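# Push two marked drive blanks home in a loose rack

## Task

Using the work order reference image, find the two drive blanks it labels PUSH HOME and press each one into the rack until it bottoms out and latches, leaving every other blank untouched. The rack is free-standing: it must not tilt beyond a small amount (a larger tilt is a failure) and must finish in its original spot. A blank counts only if it stays latched on its own once the robot lets go, and nothing may be pushed or knocked off the table.

## Robot and tools

Robot: two six-joint arms with parallel-jaw grippers, named left_arm and right_arm. In the shared scene frame the origin sits on the table surface midway between the arms, +x points out across the table, +z points up, and left_arm is mounted on the +y side (base near (-0.023, +0.237, 0) m) while right_arm is on the -y side (base near (+0.031, -0.321, 0) m), both yawed slightly. The names left and right refer to the arms, not to image sides.

execute_actions takes "actions", a list holding zero or one item, plus an optional boolean "pictures".
- Empty list: nothing is commanded; it returns the current state along with camera images.
- Motion item: {"rows": [...], "steps": n}, where n is 5 to 15 control steps of 1/30 s (15 by default). Each row is applied for one step; if there are fewer rows than steps, the final row is held. Every row is a single flat list of 14 numbers covering both arms: left_arm waist, shoulder, elbow, wrist pitch, wrist yaw, wrist roll, opening, then the same seven for right_arm. Even an arm you are not moving needs its numbers, normally its current ones.
- Wait item: {"steps": n} with n up to 300 and no rows; the robot keeps going toward the last target, and the count includes the time you spent replying.
Images are included only with an empty list or when "pictures": true is given.

Joint numbers are absolute target angles in radians, the same quantities the Joint positions line reports, not offsets. Stated ranges per arm: waist -2.880..2.880, shoulder 0.000..3.142, elbow 0.000..3.019, wrist pitch -1.693..1.571, wrist yaw -1.571..1.571, wrist roll -2.094..2.094. The true ends may differ by up to 0.019 rad. A target more than 0.019 beyond an end, and also further out than the joint currently is, gets the whole call rejected with nothing sent. A target beyond the real end is clipped there, and a note "joint sent to its limit" may follow, possibly about an earlier action. Opening is a unitless value from -1 (closed) to +1 (fully open, pad gap 0.094 m), an absolute target.

Motion limits: every step, each joint's target is held within a fixed margin of its measured angle (waist 0.264, shoulder 0.32, elbow 0.276, wrist pitch 0.33, wrist yaw 0.186, wrist roll 0.522 rad), and if the targets would shift the gripper over 70 mm from where it is, all of them are pulled back proportionally. Large moves therefore take several calls. Results are captured 5 steps before an action finishes; those last steps, and the arms' drift toward the target, continue while you compose the next reply, and that reply time counts as elapsed time. Motion toward the target stops once the arms are nearly still or a step is HELD.

Result lines: the state line prints each gripper's end_effector_position (m) and end_effector_quat_wxyz in the scene frame; this point lies midway between the finger pads, roughly 1 cm behind the tips, and can be off somewhat at long reach. The fingers point along the gripper's +z and close along its y. Joint positions and Joint velocities list each arm's six joints (rad, rad/s) followed by the pad gap (m, m/s). grip_measured reports opening on the command scale, with a per-gripper bias of about 1 mm. To hold something, command roughly 0.03 below grip_measured; pad force caps at about 50-62 N and is lower on parts under about 2 mm thick. "joint command not followed" means a clearance check changed or blocked some joint targets; HELD flags steps where all or part of your row was not delivered. MOTOR HOT appears at 85 °C; at 100 °C an OVER-TEMPERATURE FAULT drops that arm until it cools, so avoid prolonged loaded holding.

zoom_image: {"camera": one of cam_high, cam_low, cam_left_wrist, cam_right_wrist, "region": [x0, y0, x1, y1]} in pixels of that camera's latest 504x504 image, top-left is (0,0), region at most 504x504. It gives a sharper crop and moves nothing.
show_instructions: no arguments; shows the scene's reference pages (here the work order naming which blanks to push).
read_manual: optional "section", only "licences"; returns URDF licence text.
finished_scene: {"scene": n}; ends and grades the current scene, cannot be undone. Replying without any tool call also ends things.

Suggested order: check the work order, look at the rack with the cameras and zoom to identify the two marked blanks, bring a closed or fingertip-forward gripper up to the front of each blank, and push along the slot direction in small increments, watching for the blank to stop and latch. Because the rack is loose, push gently; if needed steady the rack with the other arm from the opposite side without shoving it, and check that it has not slid or tilted. Then back the gripper away, confirm the blanks stay seated on their own, and finish.

Avoid: tipping or displacing the rack, disturbing the unmarked blanks, slamming or very hard pushes, anything falling off the table, and the two arms colliding or pressing against each other.

Each tool is called after "Emit:" as a command line: name --argument value for each argument, lists and objects as JSON in quotes; but a table of rows of numbers goes row by row, as --pt "numbers of a row", without its own name.

Reference images:

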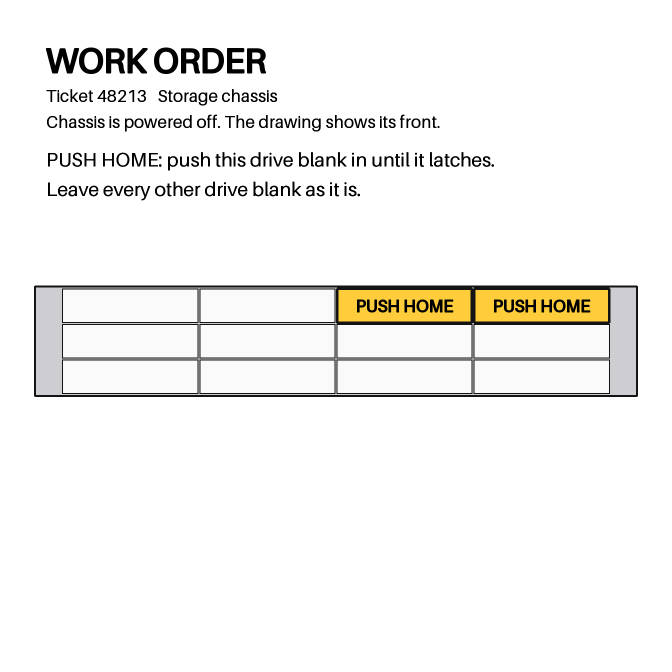

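## Session

Emit:
execute_actions --actions '[]'

Scene clock: 0.00 s of 5100.00 s.
left_arm: end_effector_position=(+0.3041, -0.1301, +0.1448) grip_measured=+1.000 end_effector_quat_wxyz=(-0.004, -0.005, +1.000, +0.006) | right_arm: end_effector_position=(+0.3618, -0.4638, +0.1293) grip_measured=+1.000 end_effector_quat_wxyz=(+0.148, +0.878, +0.449, +0.081)
Joint positions: left_arm=[-0.787  1.675  1.384 -1.294 -0.003 -0.853  0.094] | right_arm=[-0.185  1.142  0.762 -0.861  0.075  1.814  0.094]
Joint velocities: left_arm=[ 0.005  0.005  0.017 -0.017 -0.007 -0.007  0.   ] | right_arm=[-0.015 -0.005  0.007 -0.012 -0.081 -0.007  0.   ]

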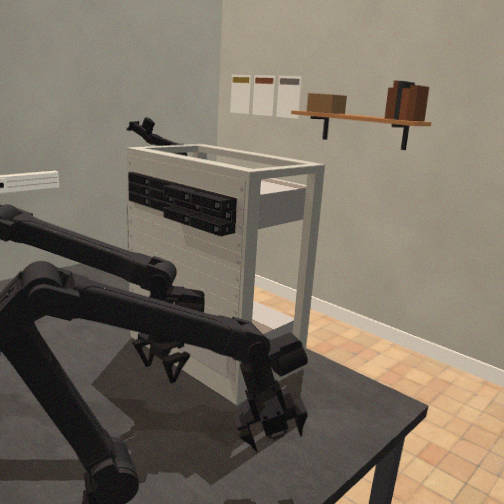

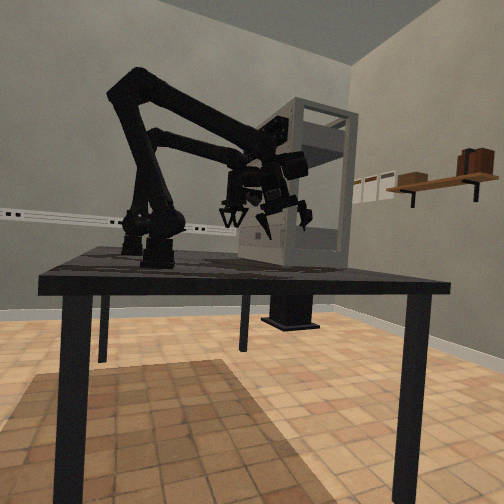

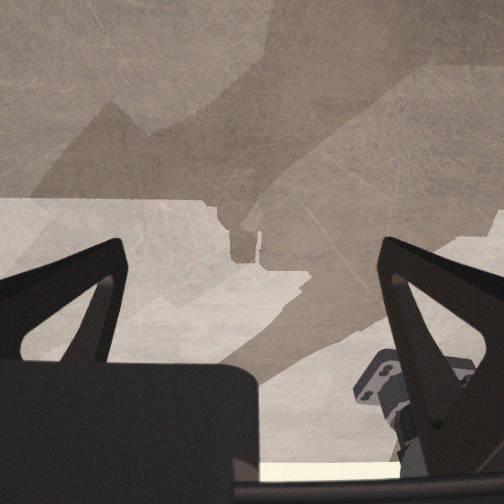

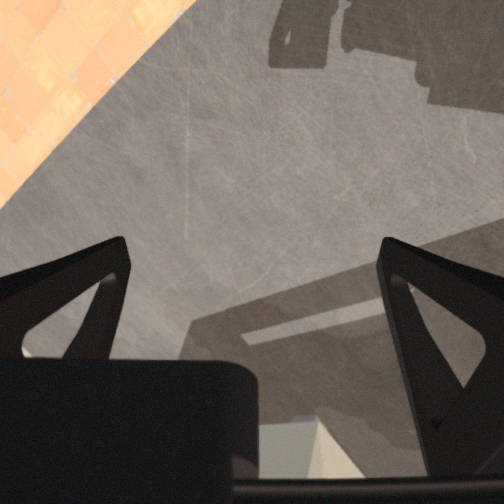

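Emit:
execute_actions --actions '[{"rows":[[0.05,0.6,1.006,-0.4,0,0,1,-0.185,0.6,1.006,-0.2,0,0,-1]]}]'

Emit:
execute_actions --actions '[{"steps":45}]'

Emit:
execute_actions --actions '[{"rows":[[0.05,0.6,1.006,-0.2,0,0,1,0.4,0.6,1.006,-0.2,0,0,-1]]}]'

Emit:
execute_actions --actions '[{"steps":30}]' --pictures true

Emit:
zoom_image --camera "cam_high" --region '[60,100,340,280]'

Scene clock: 0.77 s of 5100.00 s.
left_arm: end_effector_position=(+0.3874, +0.0030, +0.1792) grip_measured=+1.000 end_effector_quat_wxyz=(+0.187, +0.041, +0.977, -0.098) | right_arm: end_effector_position=(+0.4092, -0.4726, +0.2620) grip_measured=-0.985 end_effector_quat_wxyz=(+0.336, +0.757, +0.517, +0.216)
Joint positions: left_arm=[-0.46   1.35   1.053 -0.849  0.003 -0.432  0.094] | right_arm=[-0.185  0.926  0.809 -0.634  0.023  1.564  0.001]
Joint velocities: left_arm=[ 1.216 -1.011 -0.266  1.145 -0.051  0.93   0.   ] | right_arm=[ 0.005 -0.855  0.144  0.72  -0.095 -0.799 -0.003]
Steps of this call (steps 1 to 13: nothing new was sent; steps 14 to 23: the first 10 steps of this action). Readings (joint positions):
14: left_arm=[-0.780 1.665 1.366 -1.265 0.000 -0.819] | right_arm=[-0.185 1.136 0.763 -0.849 0.067 1.795]
15: left_arm=[-0.767 1.639 1.323 -1.203 0.003 -0.771] | right_arm=[-0.185 1.126 0.763 -0.828 0.057 1.769]
17: left_arm=[-0.711 1.570 1.222 -1.102 0.004 -0.678] | right_arm=[-0.185 1.087 0.772 -0.780 0.044 1.717]
21: left_arm=[-0.544 1.420 1.082 -0.926 0.004 -0.504] | right_arm=[-0.185 0.982 0.797 -0.683 0.027 1.615]
23: the state above

Scene clock: 2.27 s of 5100.00 s.
left_arm: end_effector_position=(+0.3230, +0.2326, +0.5485) grip_measured=+1.000 end_effector_quat_wxyz=(+0.705, -0.000, +0.709, -0.008) | right_arm: end_effector_position=(+0.3483, -0.4453, +0.5882) grip_measured=-0.987 end_effector_quat_wxyz=(+0.755, +0.123, +0.629, -0.137)
Joint positions: left_arm=[ 0.046  0.601  1.002 -0.406  0.    -0.011  0.094] | right_arm=[-0.185  0.593  0.986 -0.213  0.003  0.013  0.001]
Joint velocities: left_arm=[-0.005 -0.005 -0.002 -0.002 -0.022 -0.037  0.   ] | right_arm=[-0.015  0.015  0.002  0.002  0.007 -0.051  0.   ]
Kept back: nothing.
Steps of this call (steps 1 to 5: the last 5 steps of your previous action; steps 6 to 45: the robot went on to your last target). Readings (joint positions):
1: left_arm=[-0.420 1.317 1.045 -0.811 0.003 -0.402] | right_arm=[-0.185 0.897 0.814 -0.609 0.021 1.538]
2: left_arm=[-0.381 1.283 1.040 -0.775 0.003 -0.375] | right_arm=[-0.185 0.868 0.819 -0.584 0.019 1.512]
4: left_arm=[-0.308 1.218 1.033 -0.704 0.003 -0.328] | right_arm=[-0.185 0.812 0.828 -0.532 0.016 1.456]
8: left_arm=[-0.168 1.087 1.028 -0.592 0.003 -0.252] | right_arm=[-0.185 0.719 0.852 -0.421 0.011 1.321]
45: the state above

Scene clock: 2.60 s of 5100.00 s.
left_arm: end_effector_position=(+0.3203, +0.2327, +0.5892) grip_measured=+1.000 end_effector_quat_wxyz=(+0.766, -0.000, +0.643, -0.008) | right_arm: end_effector_position=(+0.3635, -0.2355, +0.5864) grip_measured=-0.987 end_effector_quat_wxyz=(+0.759, -0.079, +0.638, +0.101)
Joint positions: left_arm=[ 0.046  0.601  0.994 -0.22   0.    -0.011  0.094] | right_arm=[ 0.435  0.599  0.986 -0.213 -0.006  0.01   0.001]
Joint velocities: left_arm=[-0.005  0.005  0.027  0.002  0.022  0.066  0.   ] | right_arm=[ 0.2    0.005 -0.017  0.002 -0.022  0.022 -0.001]
Steps of this call (steps 1 to 10: the first 10 steps of this action). Readings (joint positions):
1: left_arm=[0.046 0.601 0.999 -0.378 0.000 -0.011] | right_arm=[-0.168 0.593 0.986 -0.213 0.010 0.013]
2: left_arm=[0.046 0.602 0.994 -0.322 0.000 -0.011] | right_arm=[-0.114 0.593 0.986 -0.213 0.012 0.013]
4: left_arm=[0.046 0.603 0.994 -0.252 0.000 -0.011] | right_arm=[0.047 0.594 0.986 -0.213 0.007 0.013]
8: left_arm=[0.046 0.601 0.994 -0.220 0.000 -0.011] | right_arm=[0.377 0.599 0.986 -0.213 -0.003 0.011]
10: the state above

Scene clock: 3.60 s of 5100.00 s.
left_arm: end_effector_position=(+0.3203, +0.2327, +0.5892) grip_measured=+1.000 end_effector_quat_wxyz=(+0.766, -0.000, +0.643, -0.008) | right_arm: end_effector_position=(+0.3658, -0.2447, +0.5864) grip_measured=-0.987 end_effector_quat_wxyz=(+0.760, -0.069, +0.640, +0.090)
Joint positions: left_arm=[ 0.046  0.601  0.994 -0.219  0.    -0.011  0.094] | right_arm=[ 0.409  0.599  0.986 -0.213 -0.002  0.01   0.001]
Joint velocities: left_arm=[-0.015 -0.024  0.007 -0.002 -0.007 -0.037  0.   ] | right_arm=[ 0.005  0.005  0.022 -0.002 -0.066 -0.007  0.   ]
Kept back: nothing.
Steps of this call (steps 1 to 5: the last 5 steps of your previous action; steps 6 to 30: the robot went on to your last target). Readings (joint positions):
1: left_arm=[0.046 0.601 0.994 -0.220 0.000 -0.011] | right_arm=[0.436 0.599 0.986 -0.213 -0.005 0.010]
2: left_arm=[0.046 0.601 0.994 -0.219 0.000 -0.011] | right_arm=[0.431 0.599 0.986 -0.213 -0.004 0.010]
4: left_arm=[0.046 0.601 0.994 -0.219 0.000 -0.011] | right_arm=[0.418 0.599 0.986 -0.213 -0.003 0.010]
8: left_arm=[0.046 0.601 0.994 -0.219 0.000 -0.011] | right_arm=[0.409 0.599 0.986 -0.213 -0.002 0.010]
30: the state above
All arms were judged still, so your last target was given up. Only a new action makes them travel on or press farther. Fingers that are still opening or closing keep moving.

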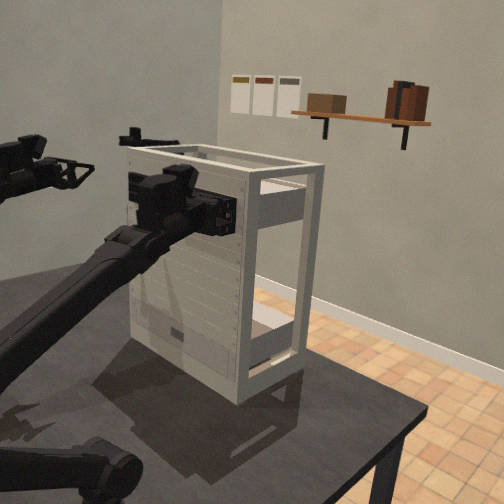

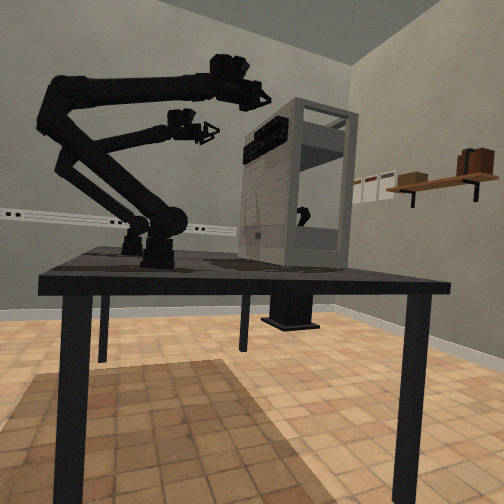

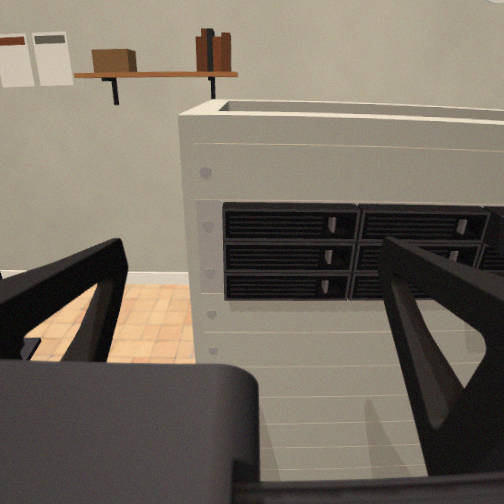

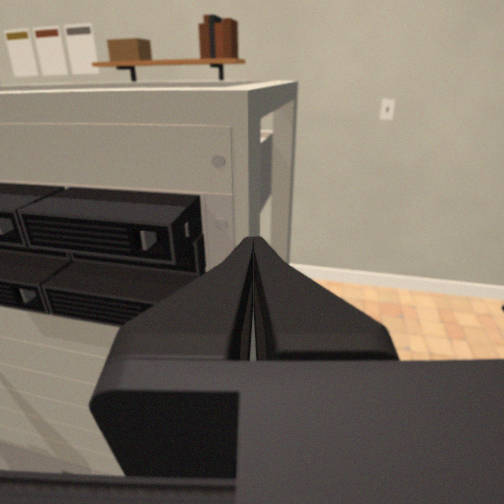

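Region (60, 100, 340, 280) of cam_high's 504x504 image, scaled by 1.800, with more detail than that image has; it fills the top 324 rows of this view, and the rest is white.

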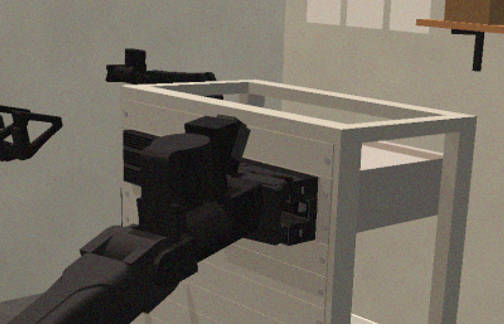

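Emit:
execute_actions --actions '[{"rows":[[-0.1,1.1,2.0,-0.9,0,0,-1,0.615,0.731,1.036,-0.275,0,0,-1]]}]'

Emit:
execute_actions --actions '[{"steps":25}]'

Emit:
execute_actions --actions '[{"rows":[[-0.1,1.649,2.464,-1.25,0,0,-1,0.615,0.731,1.036,-0.275,0,0,-1]]}]'

Emit:
execute_actions --actions '[{"steps":25}]' --pictures true

Scene clock: 4.73 s of 5100.00 s.
left_arm: end_effector_position=(+0.4588, +0.1627, +0.5574) grip_measured=-0.977 end_effector_quat_wxyz=(+0.543, +0.059, +0.836, -0.044) | right_arm: end_effector_position=(+0.4001, -0.1454, +0.5338) grip_measured=-0.987 end_effector_quat_wxyz=(+0.686, -0.154, +0.694, +0.159)
Joint positions: left_arm=[-0.096  1.11   1.535 -0.843 -0.002 -0.011  0.001] | right_arm=[ 0.629  0.757  1.012 -0.264 -0.002  0.01   0.001]
Joint velocities: left_arm=[-0.044  1.226  1.223 -0.271 -0.066  0.007 -0.003] | right_arm=[-0.024  0.034 -0.007 -0.032 -0.022 -0.007  0.001]
Steps of this call (steps 1 to 24: nothing new was sent; steps 25 to 34: the first 10 steps of this action). Readings (joint positions):
25: left_arm=[0.039 0.612 1.008 -0.254 -0.002 -0.011] | right_arm=[0.421 0.606 0.987 -0.219 0.004 0.010]
26: left_arm=[0.019 0.639 1.047 -0.326 -0.003 -0.011] | right_arm=[0.457 0.618 0.995 -0.230 0.005 0.010]
28: left_arm=[-0.031 0.735 1.150 -0.461 -0.003 -0.011] | right_arm=[0.555 0.664 1.010 -0.243 0.003 0.010]
32: left_arm=[-0.087 0.995 1.414 -0.775 -0.002 -0.011] | right_arm=[0.631 0.745 1.012 -0.261 -0.002 0.010]
34: the state above

Scene clock: 5.57 s of 5100.00 s.
left_arm: end_effector_position=(+0.3695, +0.1761, +0.7878) grip_measured=-0.978 end_effector_quat_wxyz=(+0.700, +0.050, +0.710, -0.057) | right_arm: end_effector_position=(+0.3918, -0.1502, +0.5426) grip_measured=-0.987 end_effector_quat_wxyz=(+0.694, -0.151, +0.686, +0.160)
Joint positions: left_arm=[-0.097  1.089  1.967 -0.891 -0.002 -0.011  0.001] | right_arm=[ 0.627  0.734  1.012 -0.265 -0.002  0.01   0.001]
Joint velocities: left_arm=[-0.005 -0.034  0.002  0.017  0.037  0.037 -0.   ] | right_arm=[-0.005  0.015 -0.007 -0.002 -0.022 -0.066 -0.001]
Kept back: nothing.
Steps of this call (steps 1 to 5: the last 5 steps of your previous action; steps 6 to 25: the robot went on to your last target). Readings (joint positions):
1: left_arm=[-0.097 1.135 1.567 -0.872 -0.002 -0.011] | right_arm=[0.628 0.757 1.012 -0.265 -0.002 0.010]
2: left_arm=[-0.097 1.132 1.587 -0.883 -0.002 -0.011] | right_arm=[0.628 0.754 1.012 -0.265 -0.002 0.010]
4: left_arm=[-0.097 1.132 1.627 -0.886 -0.002 -0.011] | right_arm=[0.627 0.746 1.012 -0.265 -0.002 0.010]
8: left_arm=[-0.097 1.132 1.719 -0.888 -0.002 -0.011] | right_arm=[0.627 0.735 1.012 -0.265 -0.002 0.010]
25: the state above

Scene clock: 5.90 s of 5100.00 s.
left_arm: end_effector_position=(+0.4775, +0.1594, +0.7532) grip_measured=-0.978 end_effector_quat_wxyz=(+0.607, +0.056, +0.791, -0.049) | right_arm: end_effector_position=(+0.3918, -0.1502, +0.5426) grip_measured=-0.987 end_effector_quat_wxyz=(+0.694, -0.151, +0.686, +0.160)
Joint positions: left_arm=[-0.097  1.426  2.338 -1.173 -0.002 -0.011  0.001] | right_arm=[ 0.627  0.734  1.012 -0.265 -0.002  0.01   0.001]
Joint velocities: left_arm=[-0.015  1.031  0.418 -0.33  -0.007  0.051 -0.001] | right_arm=[-0.005 -0.005 -0.007 -0.007 -0.007 -0.066  0.001]
Steps of this call (steps 1 to 10: the first 10 steps of this action). Readings (joint positions):
1: left_arm=[-0.097 1.100 1.985 -0.922 -0.002 -0.011] | right_arm=[0.627 0.734 1.012 -0.265 -0.002 0.010]
2: left_arm=[-0.097 1.126 2.033 -0.983 -0.002 -0.011] | right_arm=[0.627 0.734 1.012 -0.265 -0.002 0.010]
4: left_arm=[-0.097 1.195 2.135 -1.070 -0.002 -0.011] | right_arm=[0.627 0.734 1.012 -0.265 -0.002 0.010]
8: left_arm=[-0.097 1.356 2.302 -1.153 -0.002 -0.011] | right_arm=[0.627 0.734 1.012 -0.265 -0.002 0.010]
10: the state above

Scene clock: 6.73 s of 5100.00 s.
left_arm: end_effector_position=(+0.5907, +0.1413, +0.6459) grip_measured=-0.979 end_effector_quat_wxyz=(+0.512, +0.061, +0.856, -0.043) | right_arm: end_effector_position=(+0.3918, -0.1502, +0.5426) grip_measured=-0.987 end_effector_quat_wxyz=(+0.694, -0.151, +0.686, +0.160)
Joint positions: left_arm=[-0.097  1.665  2.418 -1.245  0.002 -0.011  0.001] | right_arm=[ 0.627  0.734  1.012 -0.265 -0.002  0.01   0.001]
Joint velocities: left_arm=[-0.005  0.005 -0.002 -0.002 -0.037  0.081  0.   ] | right_arm=[-0.005 -0.005  0.002 -0.007 -0.051 -0.037  0.001]
Kept back: nothing.
Steps of this call (steps 1 to 5: the last 5 steps of your previous action; steps 6 to 25: the robot went on to your last target). Readings (joint positions):
1: left_arm=[-0.097 1.462 2.352 -1.184 -0.002 -0.011] | right_arm=[0.627 0.734 1.012 -0.265 -0.002 0.010]
2: left_arm=[-0.097 1.498 2.367 -1.196 -0.002 -0.011] | right_arm=[0.627 0.734 1.012 -0.265 -0.002 0.010]
4: left_arm=[-0.097 1.575 2.400 -1.221 -0.002 -0.011] | right_arm=[0.627 0.734 1.012 -0.265 -0.002 0.010]
8: left_arm=[-0.097 1.683 2.409 -1.243 -0.002 -0.011] | right_arm=[0.627 0.734 1.012 -0.265 -0.002 0.010]
25: the state above

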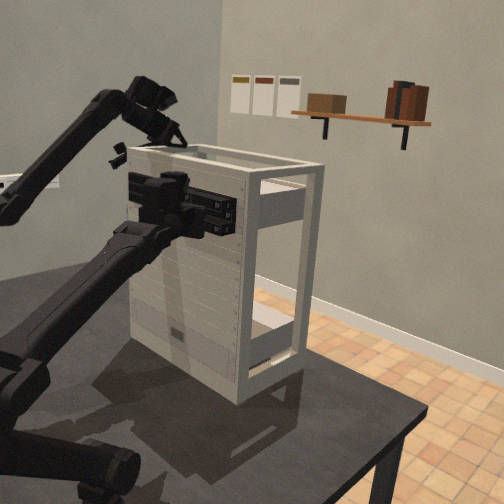

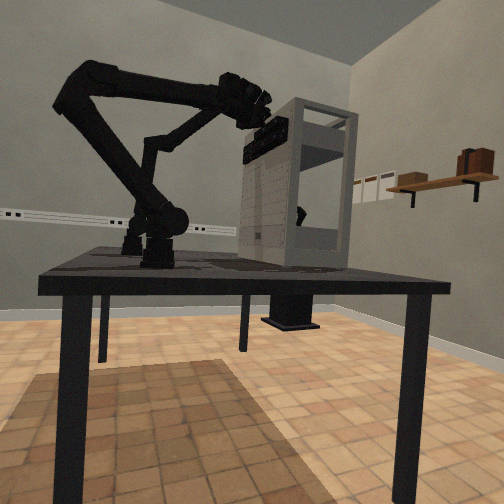

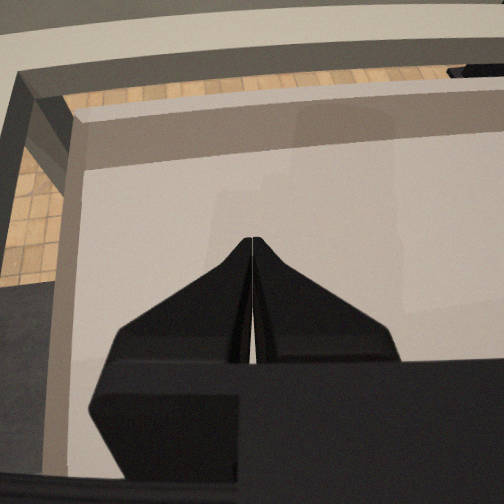

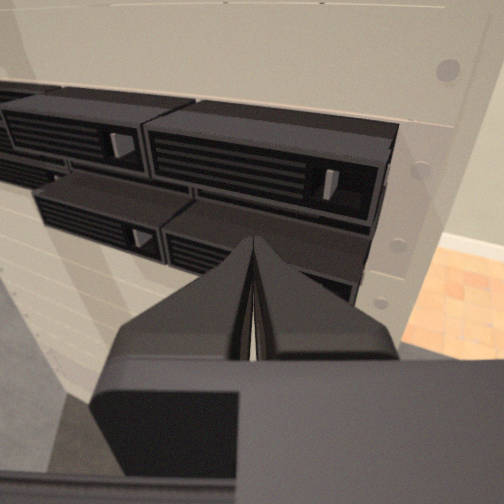

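Emit:
execute_actions --actions '[{"rows":[[-0.1,1.649,2.464,-1.27,0,0,-1,0.615,0.75,1.045,-0.26,0,0,-1],[-0.1,1.649,2.464,-1.29,0,0,-1,0.615,0.765,1.052,-0.25,0,0,-1],[-0.1,1.649,2.464,-1.31,0,0,-1,0.615,0.78,1.059,-0.24,0,0,-1],[-0.1,1.649,2.464,-1.33,0,0,-1,0.615,0.795,1.066,-0.23,0,0,-1],[-0.1,1.649,2.464,-1.35,0,0,-1,0.615,0.81,1.073,-0.22,0,0,-1],[-0.1,1.649,2.464,-1.37,0,0,-1,0.615,0.825,1.079,-0.21,0,0,-1],[-0.1,1.649,2.464,-1.39,0,0,-1,0.615,0.838,1.084,-0.2,0,0,-1]]}]'

Emit:
execute_actions --actions '[{"steps":12}]' --pictures true

Scene clock: 7.40 s of 5100.00 s.
left_arm: end_effector_position=(+0.5740, +0.1440, +0.6257) grip_measured=-0.979 end_effector_quat_wxyz=(+0.464, +0.063, +0.883, -0.039) | right_arm: end_effector_position=(+0.4249, -0.1345, +0.5328) grip_measured=-0.987 end_effector_quat_wxyz=(+0.685, -0.153, +0.695, +0.158)
Joint positions: left_arm=[-0.097  1.664  2.426 -1.363  0.002 -0.011  0.001] | right_arm=[ 0.627  0.83   1.042 -0.224 -0.002  0.01   0.001]
Joint velocities: left_arm=[-0.005 -0.024  0.066 -0.139 -0.066  0.051  0.001] | right_arm=[-0.015  0.269 -0.007  0.061 -0.007 -0.007  0.   ]
Steps of this call (steps 1 to 10: the robot went on to your last target; steps 11 to 20: the first 10 steps of this action). Readings (joint positions):
11: left_arm=[-0.097 1.665 2.418 -1.248 0.002 -0.011] | right_arm=[0.627 0.734 1.012 -0.265 -0.002 0.010]
12: left_arm=[-0.097 1.665 2.418 -1.256 0.002 -0.011] | right_arm=[0.627 0.736 1.012 -0.265 -0.002 0.010]
14: left_arm=[-0.097 1.665 2.418 -1.287 0.002 -0.011] | right_arm=[0.627 0.746 1.015 -0.262 -0.002 0.010]
18: left_arm=[-0.097 1.665 2.421 -1.350 0.002 -0.011] | right_arm=[0.627 0.804 1.037 -0.232 -0.002 0.010]
20: the state above

Scene clock: 7.80 s of 5100.00 s.
left_arm: end_effector_position=(+0.5723, +0.1442, +0.6259) grip_measured=-0.979 end_effector_quat_wxyz=(+0.463, +0.063, +0.883, -0.039) | right_arm: end_effector_position=(+0.4300, -0.1321, +0.5275) grip_measured=-0.987 end_effector_quat_wxyz=(+0.681, -0.154, +0.699, +0.157)
Joint positions: left_arm=[-0.097  1.663  2.428 -1.37   0.002 -0.011  0.001] | right_arm=[ 0.627  0.844  1.042 -0.222 -0.002  0.01   0.001]
Joint velocities: left_arm=[-0.024  0.005  0.027 -0.022  0.022  0.022  0.001] | right_arm=[ 0.005  0.005 -0.007 -0.002  0.022  0.022 -0.   ]
Kept back: nothing.
Steps of this call (steps 1 to 5: the last 5 steps of your previous action; steps 6 to 12: the robot went on to your last target). Readings (joint positions):
1: left_arm=[-0.097 1.663 2.427 -1.367 0.002 -0.011] | right_arm=[0.627 0.838 1.042 -0.223 -0.002 0.010]
2: left_arm=[-0.097 1.663 2.427 -1.369 0.002 -0.011] | right_arm=[0.627 0.843 1.042 -0.223 -0.002 0.010]
4: left_arm=[-0.097 1.663 2.428 -1.370 0.002 -0.011] | right_arm=[0.627 0.846 1.042 -0.222 -0.002 0.010]
8: left_arm=[-0.097 1.663 2.428 -1.370 0.002 -0.011] | right_arm=[0.627 0.844 1.042 -0.222 -0.002 0.010]
12: the state above

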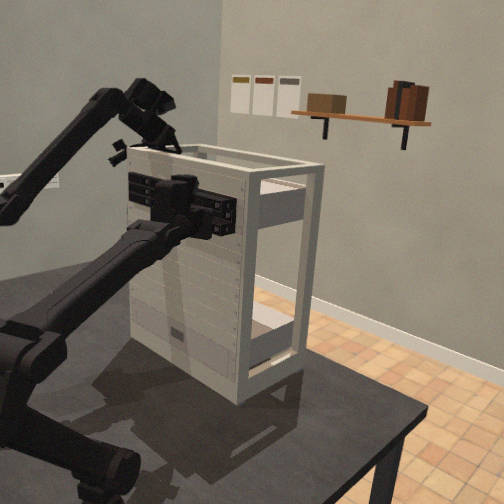

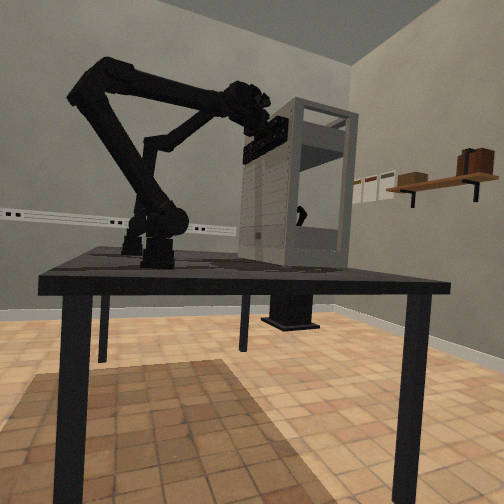

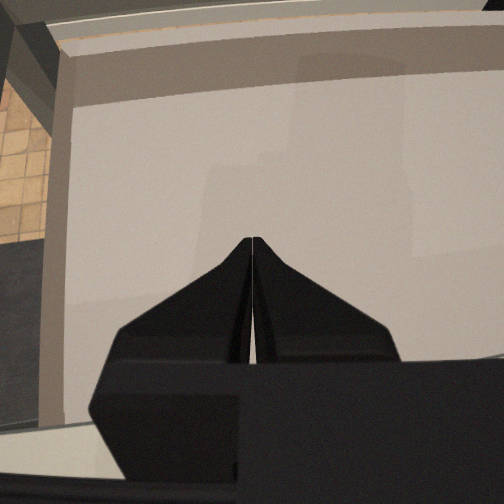

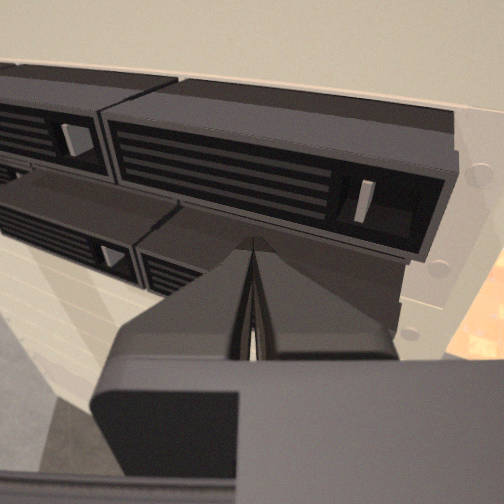

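Emit:
execute_actions --actions '[{"rows":[[-0.1,1.649,2.464,-1.41,0,0,-1,0.615,0.815,1.084,-0.2,0,0,-1],[-0.1,1.649,2.464,-1.41,0,0,-1,0.615,0.815,1.084,-0.2,0,0,-1],[-0.1,1.649,2.464,-1.41,0,0,-1,0.615,0.815,1.084,-0.2,0,0,-1],[-0.1,1.649,2.464,-1.41,0,0,-1,0.615,0.815,1.105,-0.2,0,0,-1]]}]'

Emit:
execute_actions --actions '[{"steps":10}]' --pictures true

Scene clock: 8.33 s of 5100.00 s.
left_arm: end_effector_position=(+0.5695, +0.1446, +0.6262) grip_measured=-0.979 end_effector_quat_wxyz=(+0.460, +0.063, +0.885, -0.039) | right_arm: end_effector_position=(+0.4224, -0.1357, +0.5411) grip_measured=-0.987 end_effector_quat_wxyz=(+0.690, -0.152, +0.689, +0.159)
Joint positions: left_arm=[-0.097  1.662  2.433 -1.383  0.002 -0.011  0.001] | right_arm=[ 0.627  0.825  1.051 -0.222 -0.002  0.01   0.001]
Joint velocities: left_arm=[ 0.005  0.005  0.017 -0.002 -0.007  0.022  0.   ] | right_arm=[ 0.005  0.005 -0.002 -0.002  0.022 -0.051  0.   ]
Steps of this call (steps 1 to 6: the robot went on to your last target; steps 7 to 16: the first 10 steps of this action). Readings (joint positions):
7: left_arm=[-0.097 1.663 2.428 -1.372 0.002 -0.011] | right_arm=[0.627 0.843 1.042 -0.222 -0.002 0.010]
8: left_arm=[-0.097 1.663 2.430 -1.374 0.002 -0.011] | right_arm=[0.627 0.841 1.042 -0.222 -0.002 0.010]
10: left_arm=[-0.097 1.663 2.432 -1.380 0.002 -0.011] | right_arm=[0.627 0.835 1.043 -0.222 -0.002 0.010]
14: left_arm=[-0.097 1.662 2.433 -1.383 0.002 -0.011] | right_arm=[0.627 0.825 1.051 -0.222 -0.002 0.010]
16: the state above

Scene clock: 8.67 s of 5100.00 s.
left_arm: end_effector_position=(+0.5695, +0.1446, +0.6262) grip_measured=-0.979 end_effector_quat_wxyz=(+0.460, +0.063, +0.885, -0.039) | right_arm: end_effector_position=(+0.4224, -0.1357, +0.5411) grip_measured=-0.987 end_effector_quat_wxyz=(+0.690, -0.152, +0.689, +0.159)
Joint positions: left_arm=[-0.097  1.662  2.433 -1.383  0.002 -0.011  0.001] | right_arm=[ 0.627  0.825  1.051 -0.222 -0.002  0.01   0.001]
Joint velocities: left_arm=[-0.005 -0.015  0.007 -0.012  0.037  0.022  0.   ] | right_arm=[-0.005 -0.015 -0.012  0.007  0.051 -0.007  0.001]
Kept back: nothing.
Steps of this call (steps 1 to 5: the last 5 steps of your previous action; steps 6 to 10: the robot went on to your last target). Readings (joint positions):
1: left_arm=[-0.097 1.662 2.433 -1.383 0.002 -0.011] | right_arm=[0.627 0.825 1.051 -0.222 -0.002 0.010]
2: left_arm=[-0.097 1.662 2.433 -1.383 0.002 -0.011] | right_arm=[0.627 0.825 1.051 -0.222 -0.002 0.010]
4: left_arm=[-0.097 1.662 2.433 -1.383 0.002 -0.011] | right_arm=[0.627 0.825 1.051 -0.222 -0.002 0.010]
8: left_arm=[-0.097 1.662 2.433 -1.383 0.002 -0.011] | right_arm=[0.627 0.825 1.051 -0.222 -0.002 0.010]
10: the state above

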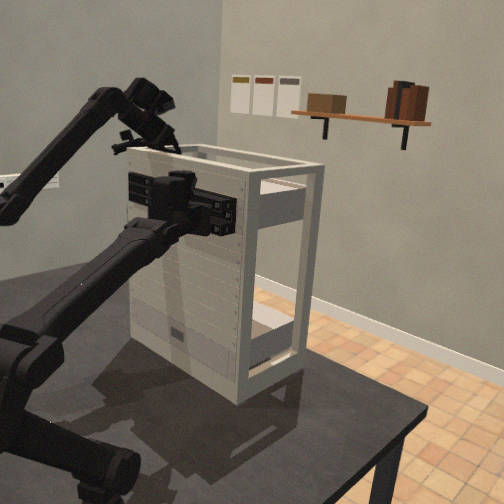

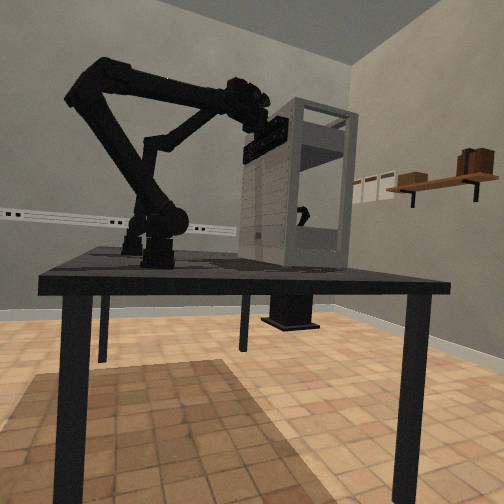

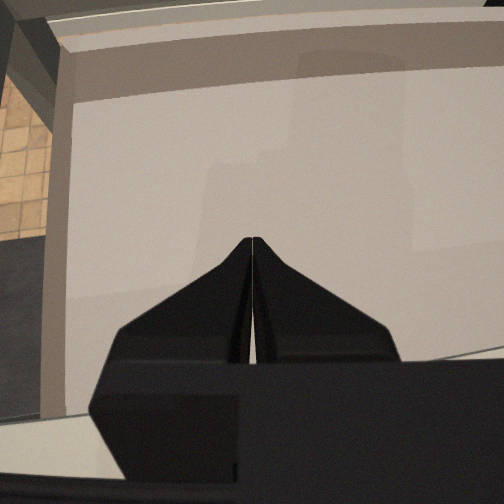

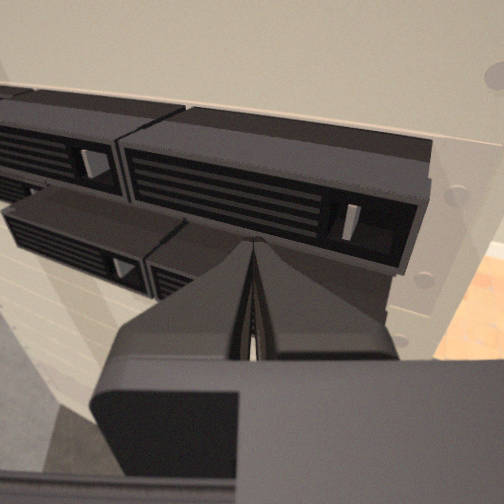

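Emit:
execute_actions --actions '[{"rows":[[-0.1,1.649,2.464,-1.41,0,0,-1,0.615,0.83,1.125,-0.2,0,0,-1],[-0.1,1.649,2.464,-1.41,0,0,-1,0.615,0.84,1.132,-0.2,0,0,-1],[-0.1,1.649,2.464,-1.41,0,0,-1,0.615,0.85,1.139,-0.2,0,0,-1],[-0.1,1.649,2.464,-1.41,0,0,-1,0.615,0.86,1.146,-0.2,0,0,-1],[-0.1,1.649,2.464,-1.41,0,0,-1,0.615,0.875,1.153,-0.2,0,0,-1]]}]'

Emit:
execute_actions --actions '[{"steps":10}]' --pictures true

Scene clock: 9.20 s of 5100.00 s.
left_arm: end_effector_position=(+0.5695, +0.1446, +0.6262) grip_measured=-0.979 end_effector_quat_wxyz=(+0.460, +0.063, +0.885, -0.039) | right_arm: end_effector_position=(+0.4383, -0.1280, +0.5332) grip_measured=-0.987 end_effector_quat_wxyz=(+0.681, -0.154, +0.699, +0.158)
Joint positions: left_arm=[-0.097  1.662  2.433 -1.383  0.002 -0.011  0.001] | right_arm=[ 0.627  0.873  1.07  -0.222 -0.003  0.01   0.001]
Joint velocities: left_arm=[-0.005 -0.005  0.012 -0.007  0.022  0.022  0.001] | right_arm=[-0.015  0.112  0.037  0.017 -0.007  0.051 -0.001]
Steps of this call (steps 1 to 6: the robot went on to your last target; steps 7 to 16: the first 10 steps of this action). Readings (joint positions):
7: left_arm=[-0.097 1.662 2.433 -1.383 0.002 -0.011] | right_arm=[0.627 0.826 1.051 -0.222 -0.002 0.010]
8: left_arm=[-0.097 1.662 2.433 -1.383 0.002 -0.011] | right_arm=[0.627 0.827 1.051 -0.222 -0.002 0.010]
10: left_arm=[-0.097 1.662 2.433 -1.383 0.002 -0.011] | right_arm=[0.627 0.831 1.054 -0.222 -0.002 0.010]
14: left_arm=[-0.097 1.662 2.433 -1.383 0.002 -0.011] | right_arm=[0.627 0.860 1.065 -0.222 -0.003 0.010]
16: the state above

Scene clock: 9.53 s of 5100.00 s.
left_arm: end_effector_position=(+0.5695, +0.1446, +0.6262) grip_measured=-0.979 end_effector_quat_wxyz=(+0.460, +0.063, +0.885, -0.039) | right_arm: end_effector_position=(+0.4395, -0.1274, +0.5325) grip_measured=-0.987 end_effector_quat_wxyz=(+0.680, -0.155, +0.699, +0.157)
Joint positions: left_arm=[-0.097  1.662  2.433 -1.383  0.002 -0.011  0.001] | right_arm=[ 0.627  0.876  1.071 -0.222 -0.003  0.01   0.001]
Joint velocities: left_arm=[-0.015 -0.005  0.002  0.007  0.037 -0.051 -0.   ] | right_arm=[ 0.015  0.015 -0.012 -0.007  0.037 -0.007 -0.   ]
Kept back: nothing.
Steps of this call (steps 1 to 5: the last 5 steps of your previous action; steps 6 to 10: the robot went on to your last target). Readings (joint positions):
1: left_arm=[-0.097 1.662 2.433 -1.383 0.002 -0.011] | right_arm=[0.627 0.875 1.071 -0.222 -0.003 0.010]
2: left_arm=[-0.097 1.662 2.433 -1.383 0.002 -0.011] | right_arm=[0.627 0.876 1.071 -0.222 -0.003 0.010]
4: left_arm=[-0.097 1.662 2.433 -1.383 0.002 -0.011] | right_arm=[0.627 0.876 1.071 -0.222 -0.003 0.010]
8: left_arm=[-0.097 1.662 2.433 -1.383 0.002 -0.011] | right_arm=[0.627 0.876 1.071 -0.222 -0.003 0.010]
10: the state above

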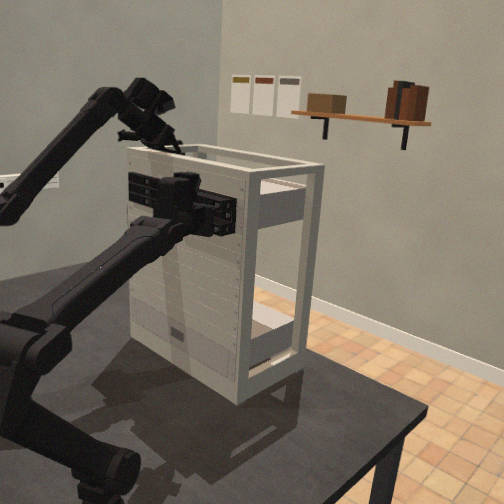

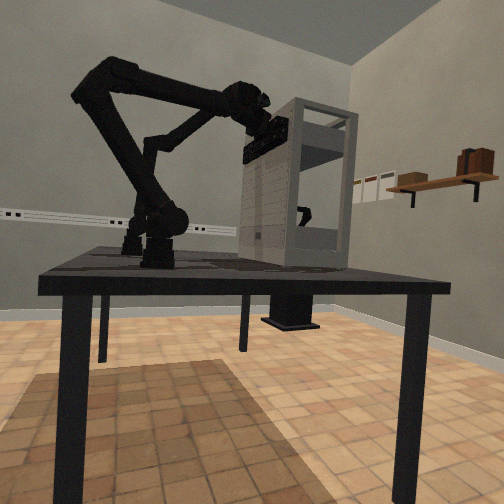

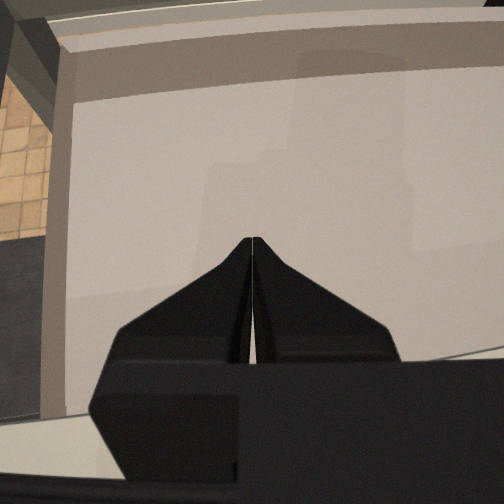

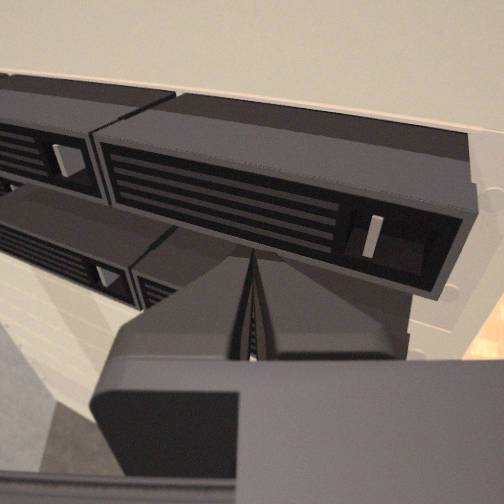

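Emit:
execute_actions --actions '[{"rows":[[-0.1,1.649,2.464,-1.41,0,0,-1,0.615,0.85,1.06,-0.2,0,0,-1],[-0.1,1.649,2.464,-1.41,0,0,-1,0.615,0.83,1.05,-0.2,0,0,-1],[-0.1,1.649,2.464,-1.41,0,0,-1,0.615,0.81,1.04,-0.2,0,0,-1],[-0.1,1.649,2.464,-1.41,0,0,-1,0.615,0.79,1.04,-0.2,0,0,-1]]}]'

Emit:
execute_actions --actions '[{"rows":[[-0.1,1.649,2.464,-1.41,0,0,-1,0.615,0.79,1.095,-0.2,0,0,-1]]}]' --pictures true

Scene clock: 10.07 s of 5100.00 s.
left_arm: end_effector_position=(+0.5695, +0.1446, +0.6262) grip_measured=-0.979 end_effector_quat_wxyz=(+0.460, +0.063, +0.885, -0.039) | right_arm: end_effector_position=(+0.4085, -0.1421, +0.5473) grip_measured=-0.987 end_effector_quat_wxyz=(+0.699, -0.150, +0.680, +0.162)
Joint positions: left_arm=[-0.097  1.662  2.433 -1.383  0.002 -0.011  0.001] | right_arm=[ 0.627  0.785  1.033 -0.218 -0.003  0.01   0.001]
Joint velocities: left_arm=[ 0.005 -0.015 -0.007  0.002 -0.007  0.022  0.   ] | right_arm=[-0.024 -0.151  0.007 -0.012 -0.037 -0.066  0.001]
Steps of this call (steps 1 to 6: the robot went on to your last target; steps 7 to 16: the first 10 steps of this action). Readings (joint positions):
7: left_arm=[-0.097 1.662 2.433 -1.383 0.002 -0.011] | right_arm=[0.627 0.875 1.068 -0.222 -0.003 0.010]
8: left_arm=[-0.097 1.662 2.433 -1.383 0.002 -0.011] | right_arm=[0.627 0.871 1.063 -0.220 -0.003 0.010]
10: left_arm=[-0.097 1.662 2.433 -1.383 0.002 -0.011] | right_arm=[0.627 0.851 1.048 -0.219 -0.003 0.010]
14: left_arm=[-0.097 1.662 2.433 -1.383 0.002 -0.011] | right_arm=[0.627 0.800 1.033 -0.219 -0.003 0.010]
16: the state above

Scene clock: 10.57 s of 5100.00 s.
left_arm: end_effector_position=(+0.5695, +0.1446, +0.6262) grip_measured=-0.979 end_effector_quat_wxyz=(+0.460, +0.063, +0.885, -0.039) | right_arm: end_effector_position=(+0.4057, -0.1434, +0.5599) grip_measured=-0.987 end_effector_quat_wxyz=(+0.706, -0.149, +0.672, +0.163)
Joint positions: left_arm=[-0.097  1.662  2.433 -1.383  0.002 -0.011  0.001] | right_arm=[ 0.627  0.782  1.052 -0.218 -0.003  0.01   0.001]
Joint velocities: left_arm=[ 0.005 -0.005  0.002 -0.002  0.007  0.022  0.   ] | right_arm=[-0.015 -0.015  0.002 -0.012  0.037  0.095  0.   ]
Steps of this call (steps 1 to 5: the last 5 steps of your previous action; steps 6 to 15: the first 10 steps of this action). Readings (joint positions):
6: left_arm=[-0.097 1.662 2.433 -1.383 0.002 -0.011] | right_arm=[0.627 0.781 1.034 -0.218 -0.003 0.010]
7: left_arm=[-0.097 1.662 2.433 -1.383 0.002 -0.011] | right_arm=[0.627 0.781 1.036 -0.218 -0.003 0.010]
9: left_arm=[-0.097 1.662 2.433 -1.383 0.002 -0.011] | right_arm=[0.627 0.782 1.042 -0.218 -0.003 0.010]
13: left_arm=[-0.097 1.662 2.433 -1.383 0.002 -0.011] | right_arm=[0.627 0.782 1.051 -0.218 -0.003 0.010]
15: the state above

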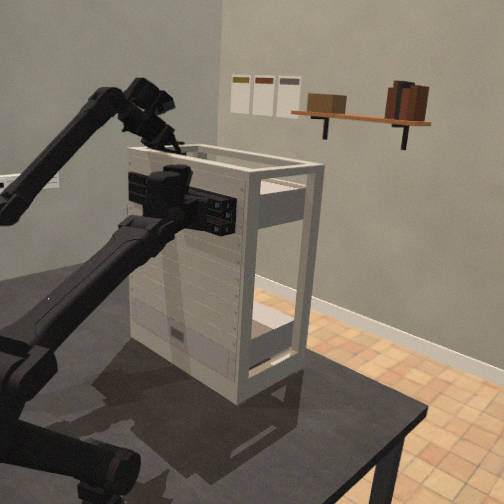

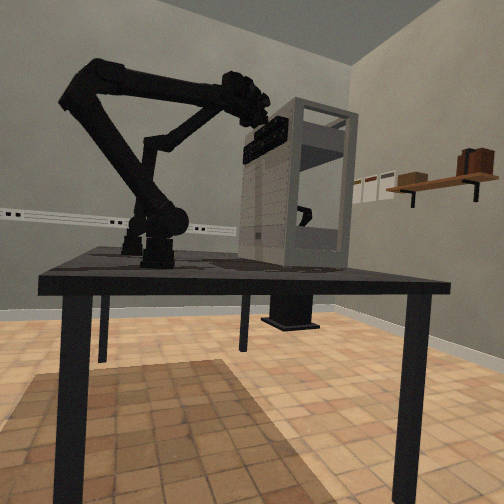

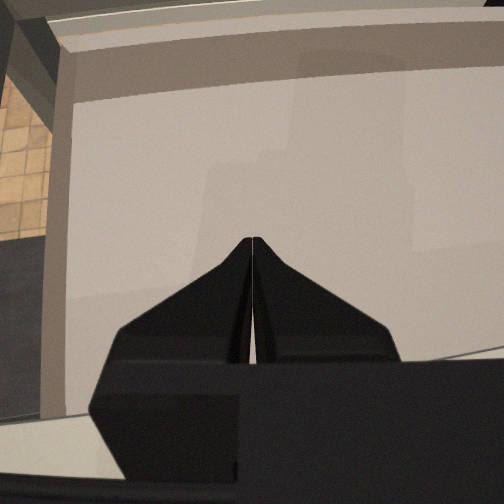

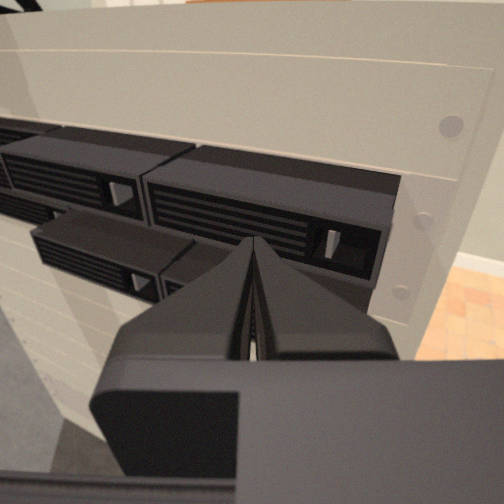

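Emit:
execute_actions --actions '[{"rows":[[-0.1,1.649,2.464,-1.41,0,0,-1,0.615,0.79,1.155,-0.2,0,0,-1],[-0.1,1.649,2.464,-1.41,0,0,-1,0.615,0.80,1.155,-0.2,0,0,-1],[-0.1,1.649,2.464,-1.41,0,0,-1,0.615,0.815,1.155,-0.2,0,0,-1],[-0.1,1.649,2.464,-1.41,0,0,-1,0.615,0.83,1.155,-0.2,0,0,-1],[-0.1,1.649,2.464,-1.41,0,0,-1,0.615,0.845,1.155,-0.2,0,0,-1]]}]'

Emit:
execute_actions --actions '[{"steps":10}]' --pictures true

Scene clock: 11.13 s of 5100.00 s.
left_arm: end_effector_position=(+0.5695, +0.1446, +0.6262) grip_measured=-0.979 end_effector_quat_wxyz=(+0.460, +0.063, +0.885, -0.039) | right_arm: end_effector_position=(+0.4170, -0.1381, +0.5865) grip_measured=-0.987 end_effector_quat_wxyz=(+0.716, -0.147, +0.662, +0.166)
Joint positions: left_arm=[-0.097  1.662  2.433 -1.383  0.002 -0.011  0.001] | right_arm=[ 0.627  0.831  1.126 -0.215 -0.003  0.01   0.001]
Joint velocities: left_arm=[ 0.005  0.005  0.017  0.012  0.051 -0.007 -0.001] | right_arm=[-0.005  0.142 -0.002 -0.002 -0.022  0.022  0.   ]
Steps of this call (steps 1 to 5: the last 5 steps of your previous action; steps 6 to 7: the robot went on to your last target; steps 8 to 17: the first 10 steps of this action). Readings (joint positions):
8: left_arm=[-0.097 1.662 2.433 -1.383 0.002 -0.011] | right_arm=[0.627 0.782 1.056 -0.218 -0.003 0.010]
9: left_arm=[-0.097 1.662 2.433 -1.383 0.002 -0.011] | right_arm=[0.627 0.786 1.065 -0.218 -0.003 0.010]
11: left_arm=[-0.097 1.662 2.433 -1.383 0.002 -0.011] | right_arm=[0.627 0.797 1.093 -0.218 -0.003 0.010]
15: left_arm=[-0.097 1.662 2.433 -1.383 0.002 -0.011] | right_arm=[0.627 0.822 1.126 -0.215 -0.003 0.010]
17: the state above

Scene clock: 11.47 s of 5100.00 s.
left_arm: end_effector_position=(+0.5695, +0.1446, +0.6262) grip_measured=-0.979 end_effector_quat_wxyz=(+0.460, +0.063, +0.885, -0.039) | right_arm: end_effector_position=(+0.4209, -0.1362, +0.5826) grip_measured=-0.987 end_effector_quat_wxyz=(+0.713, -0.147, +0.666, +0.165)
Joint positions: left_arm=[-0.097  1.662  2.433 -1.383  0.002 -0.011  0.001] | right_arm=[ 0.627  0.84   1.126 -0.215 -0.003  0.01   0.001]
Joint velocities: left_arm=[-0.024 -0.024  0.007  0.002 -0.007 -0.022  0.   ] | right_arm=[-0.005 -0.015  0.002 -0.012 -0.051  0.022 -0.001]
Kept back: nothing.
Steps of this call (steps 1 to 5: the last 5 steps of your previous action; steps 6 to 10: the robot went on to your last target). Readings (joint positions):
1: left_arm=[-0.097 1.662 2.433 -1.383 0.002 -0.011] | right_arm=[0.627 0.835 1.126 -0.215 -0.003 0.010]
2: left_arm=[-0.097 1.662 2.433 -1.383 0.002 -0.011] | right_arm=[0.627 0.837 1.126 -0.215 -0.003 0.010]
4: left_arm=[-0.097 1.662 2.433 -1.383 0.002 -0.011] | right_arm=[0.627 0.840 1.126 -0.215 -0.003 0.010]
8: left_arm=[-0.097 1.662 2.433 -1.383 0.002 -0.011] | right_arm=[0.627 0.840 1.126 -0.215 -0.003 0.010]
10: the state above

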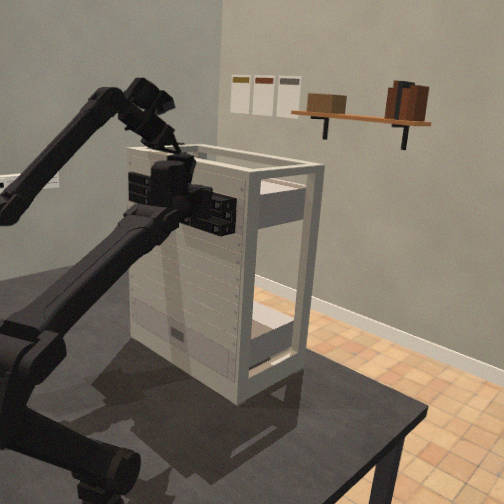

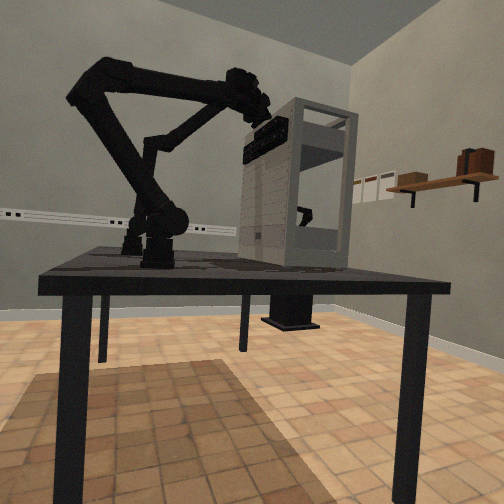

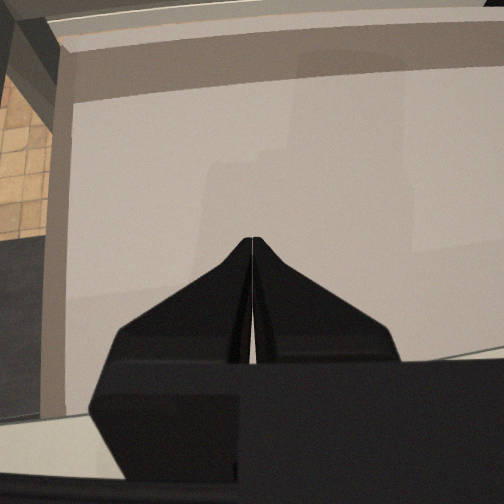

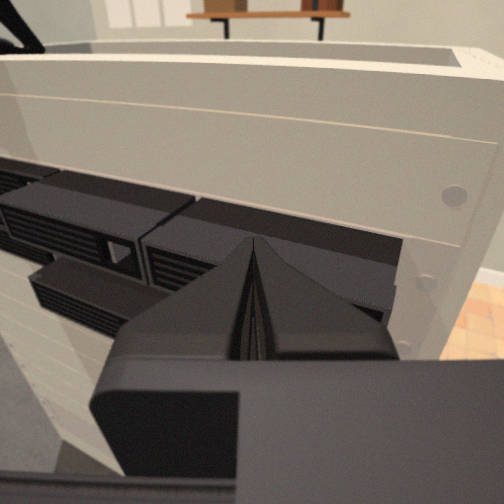

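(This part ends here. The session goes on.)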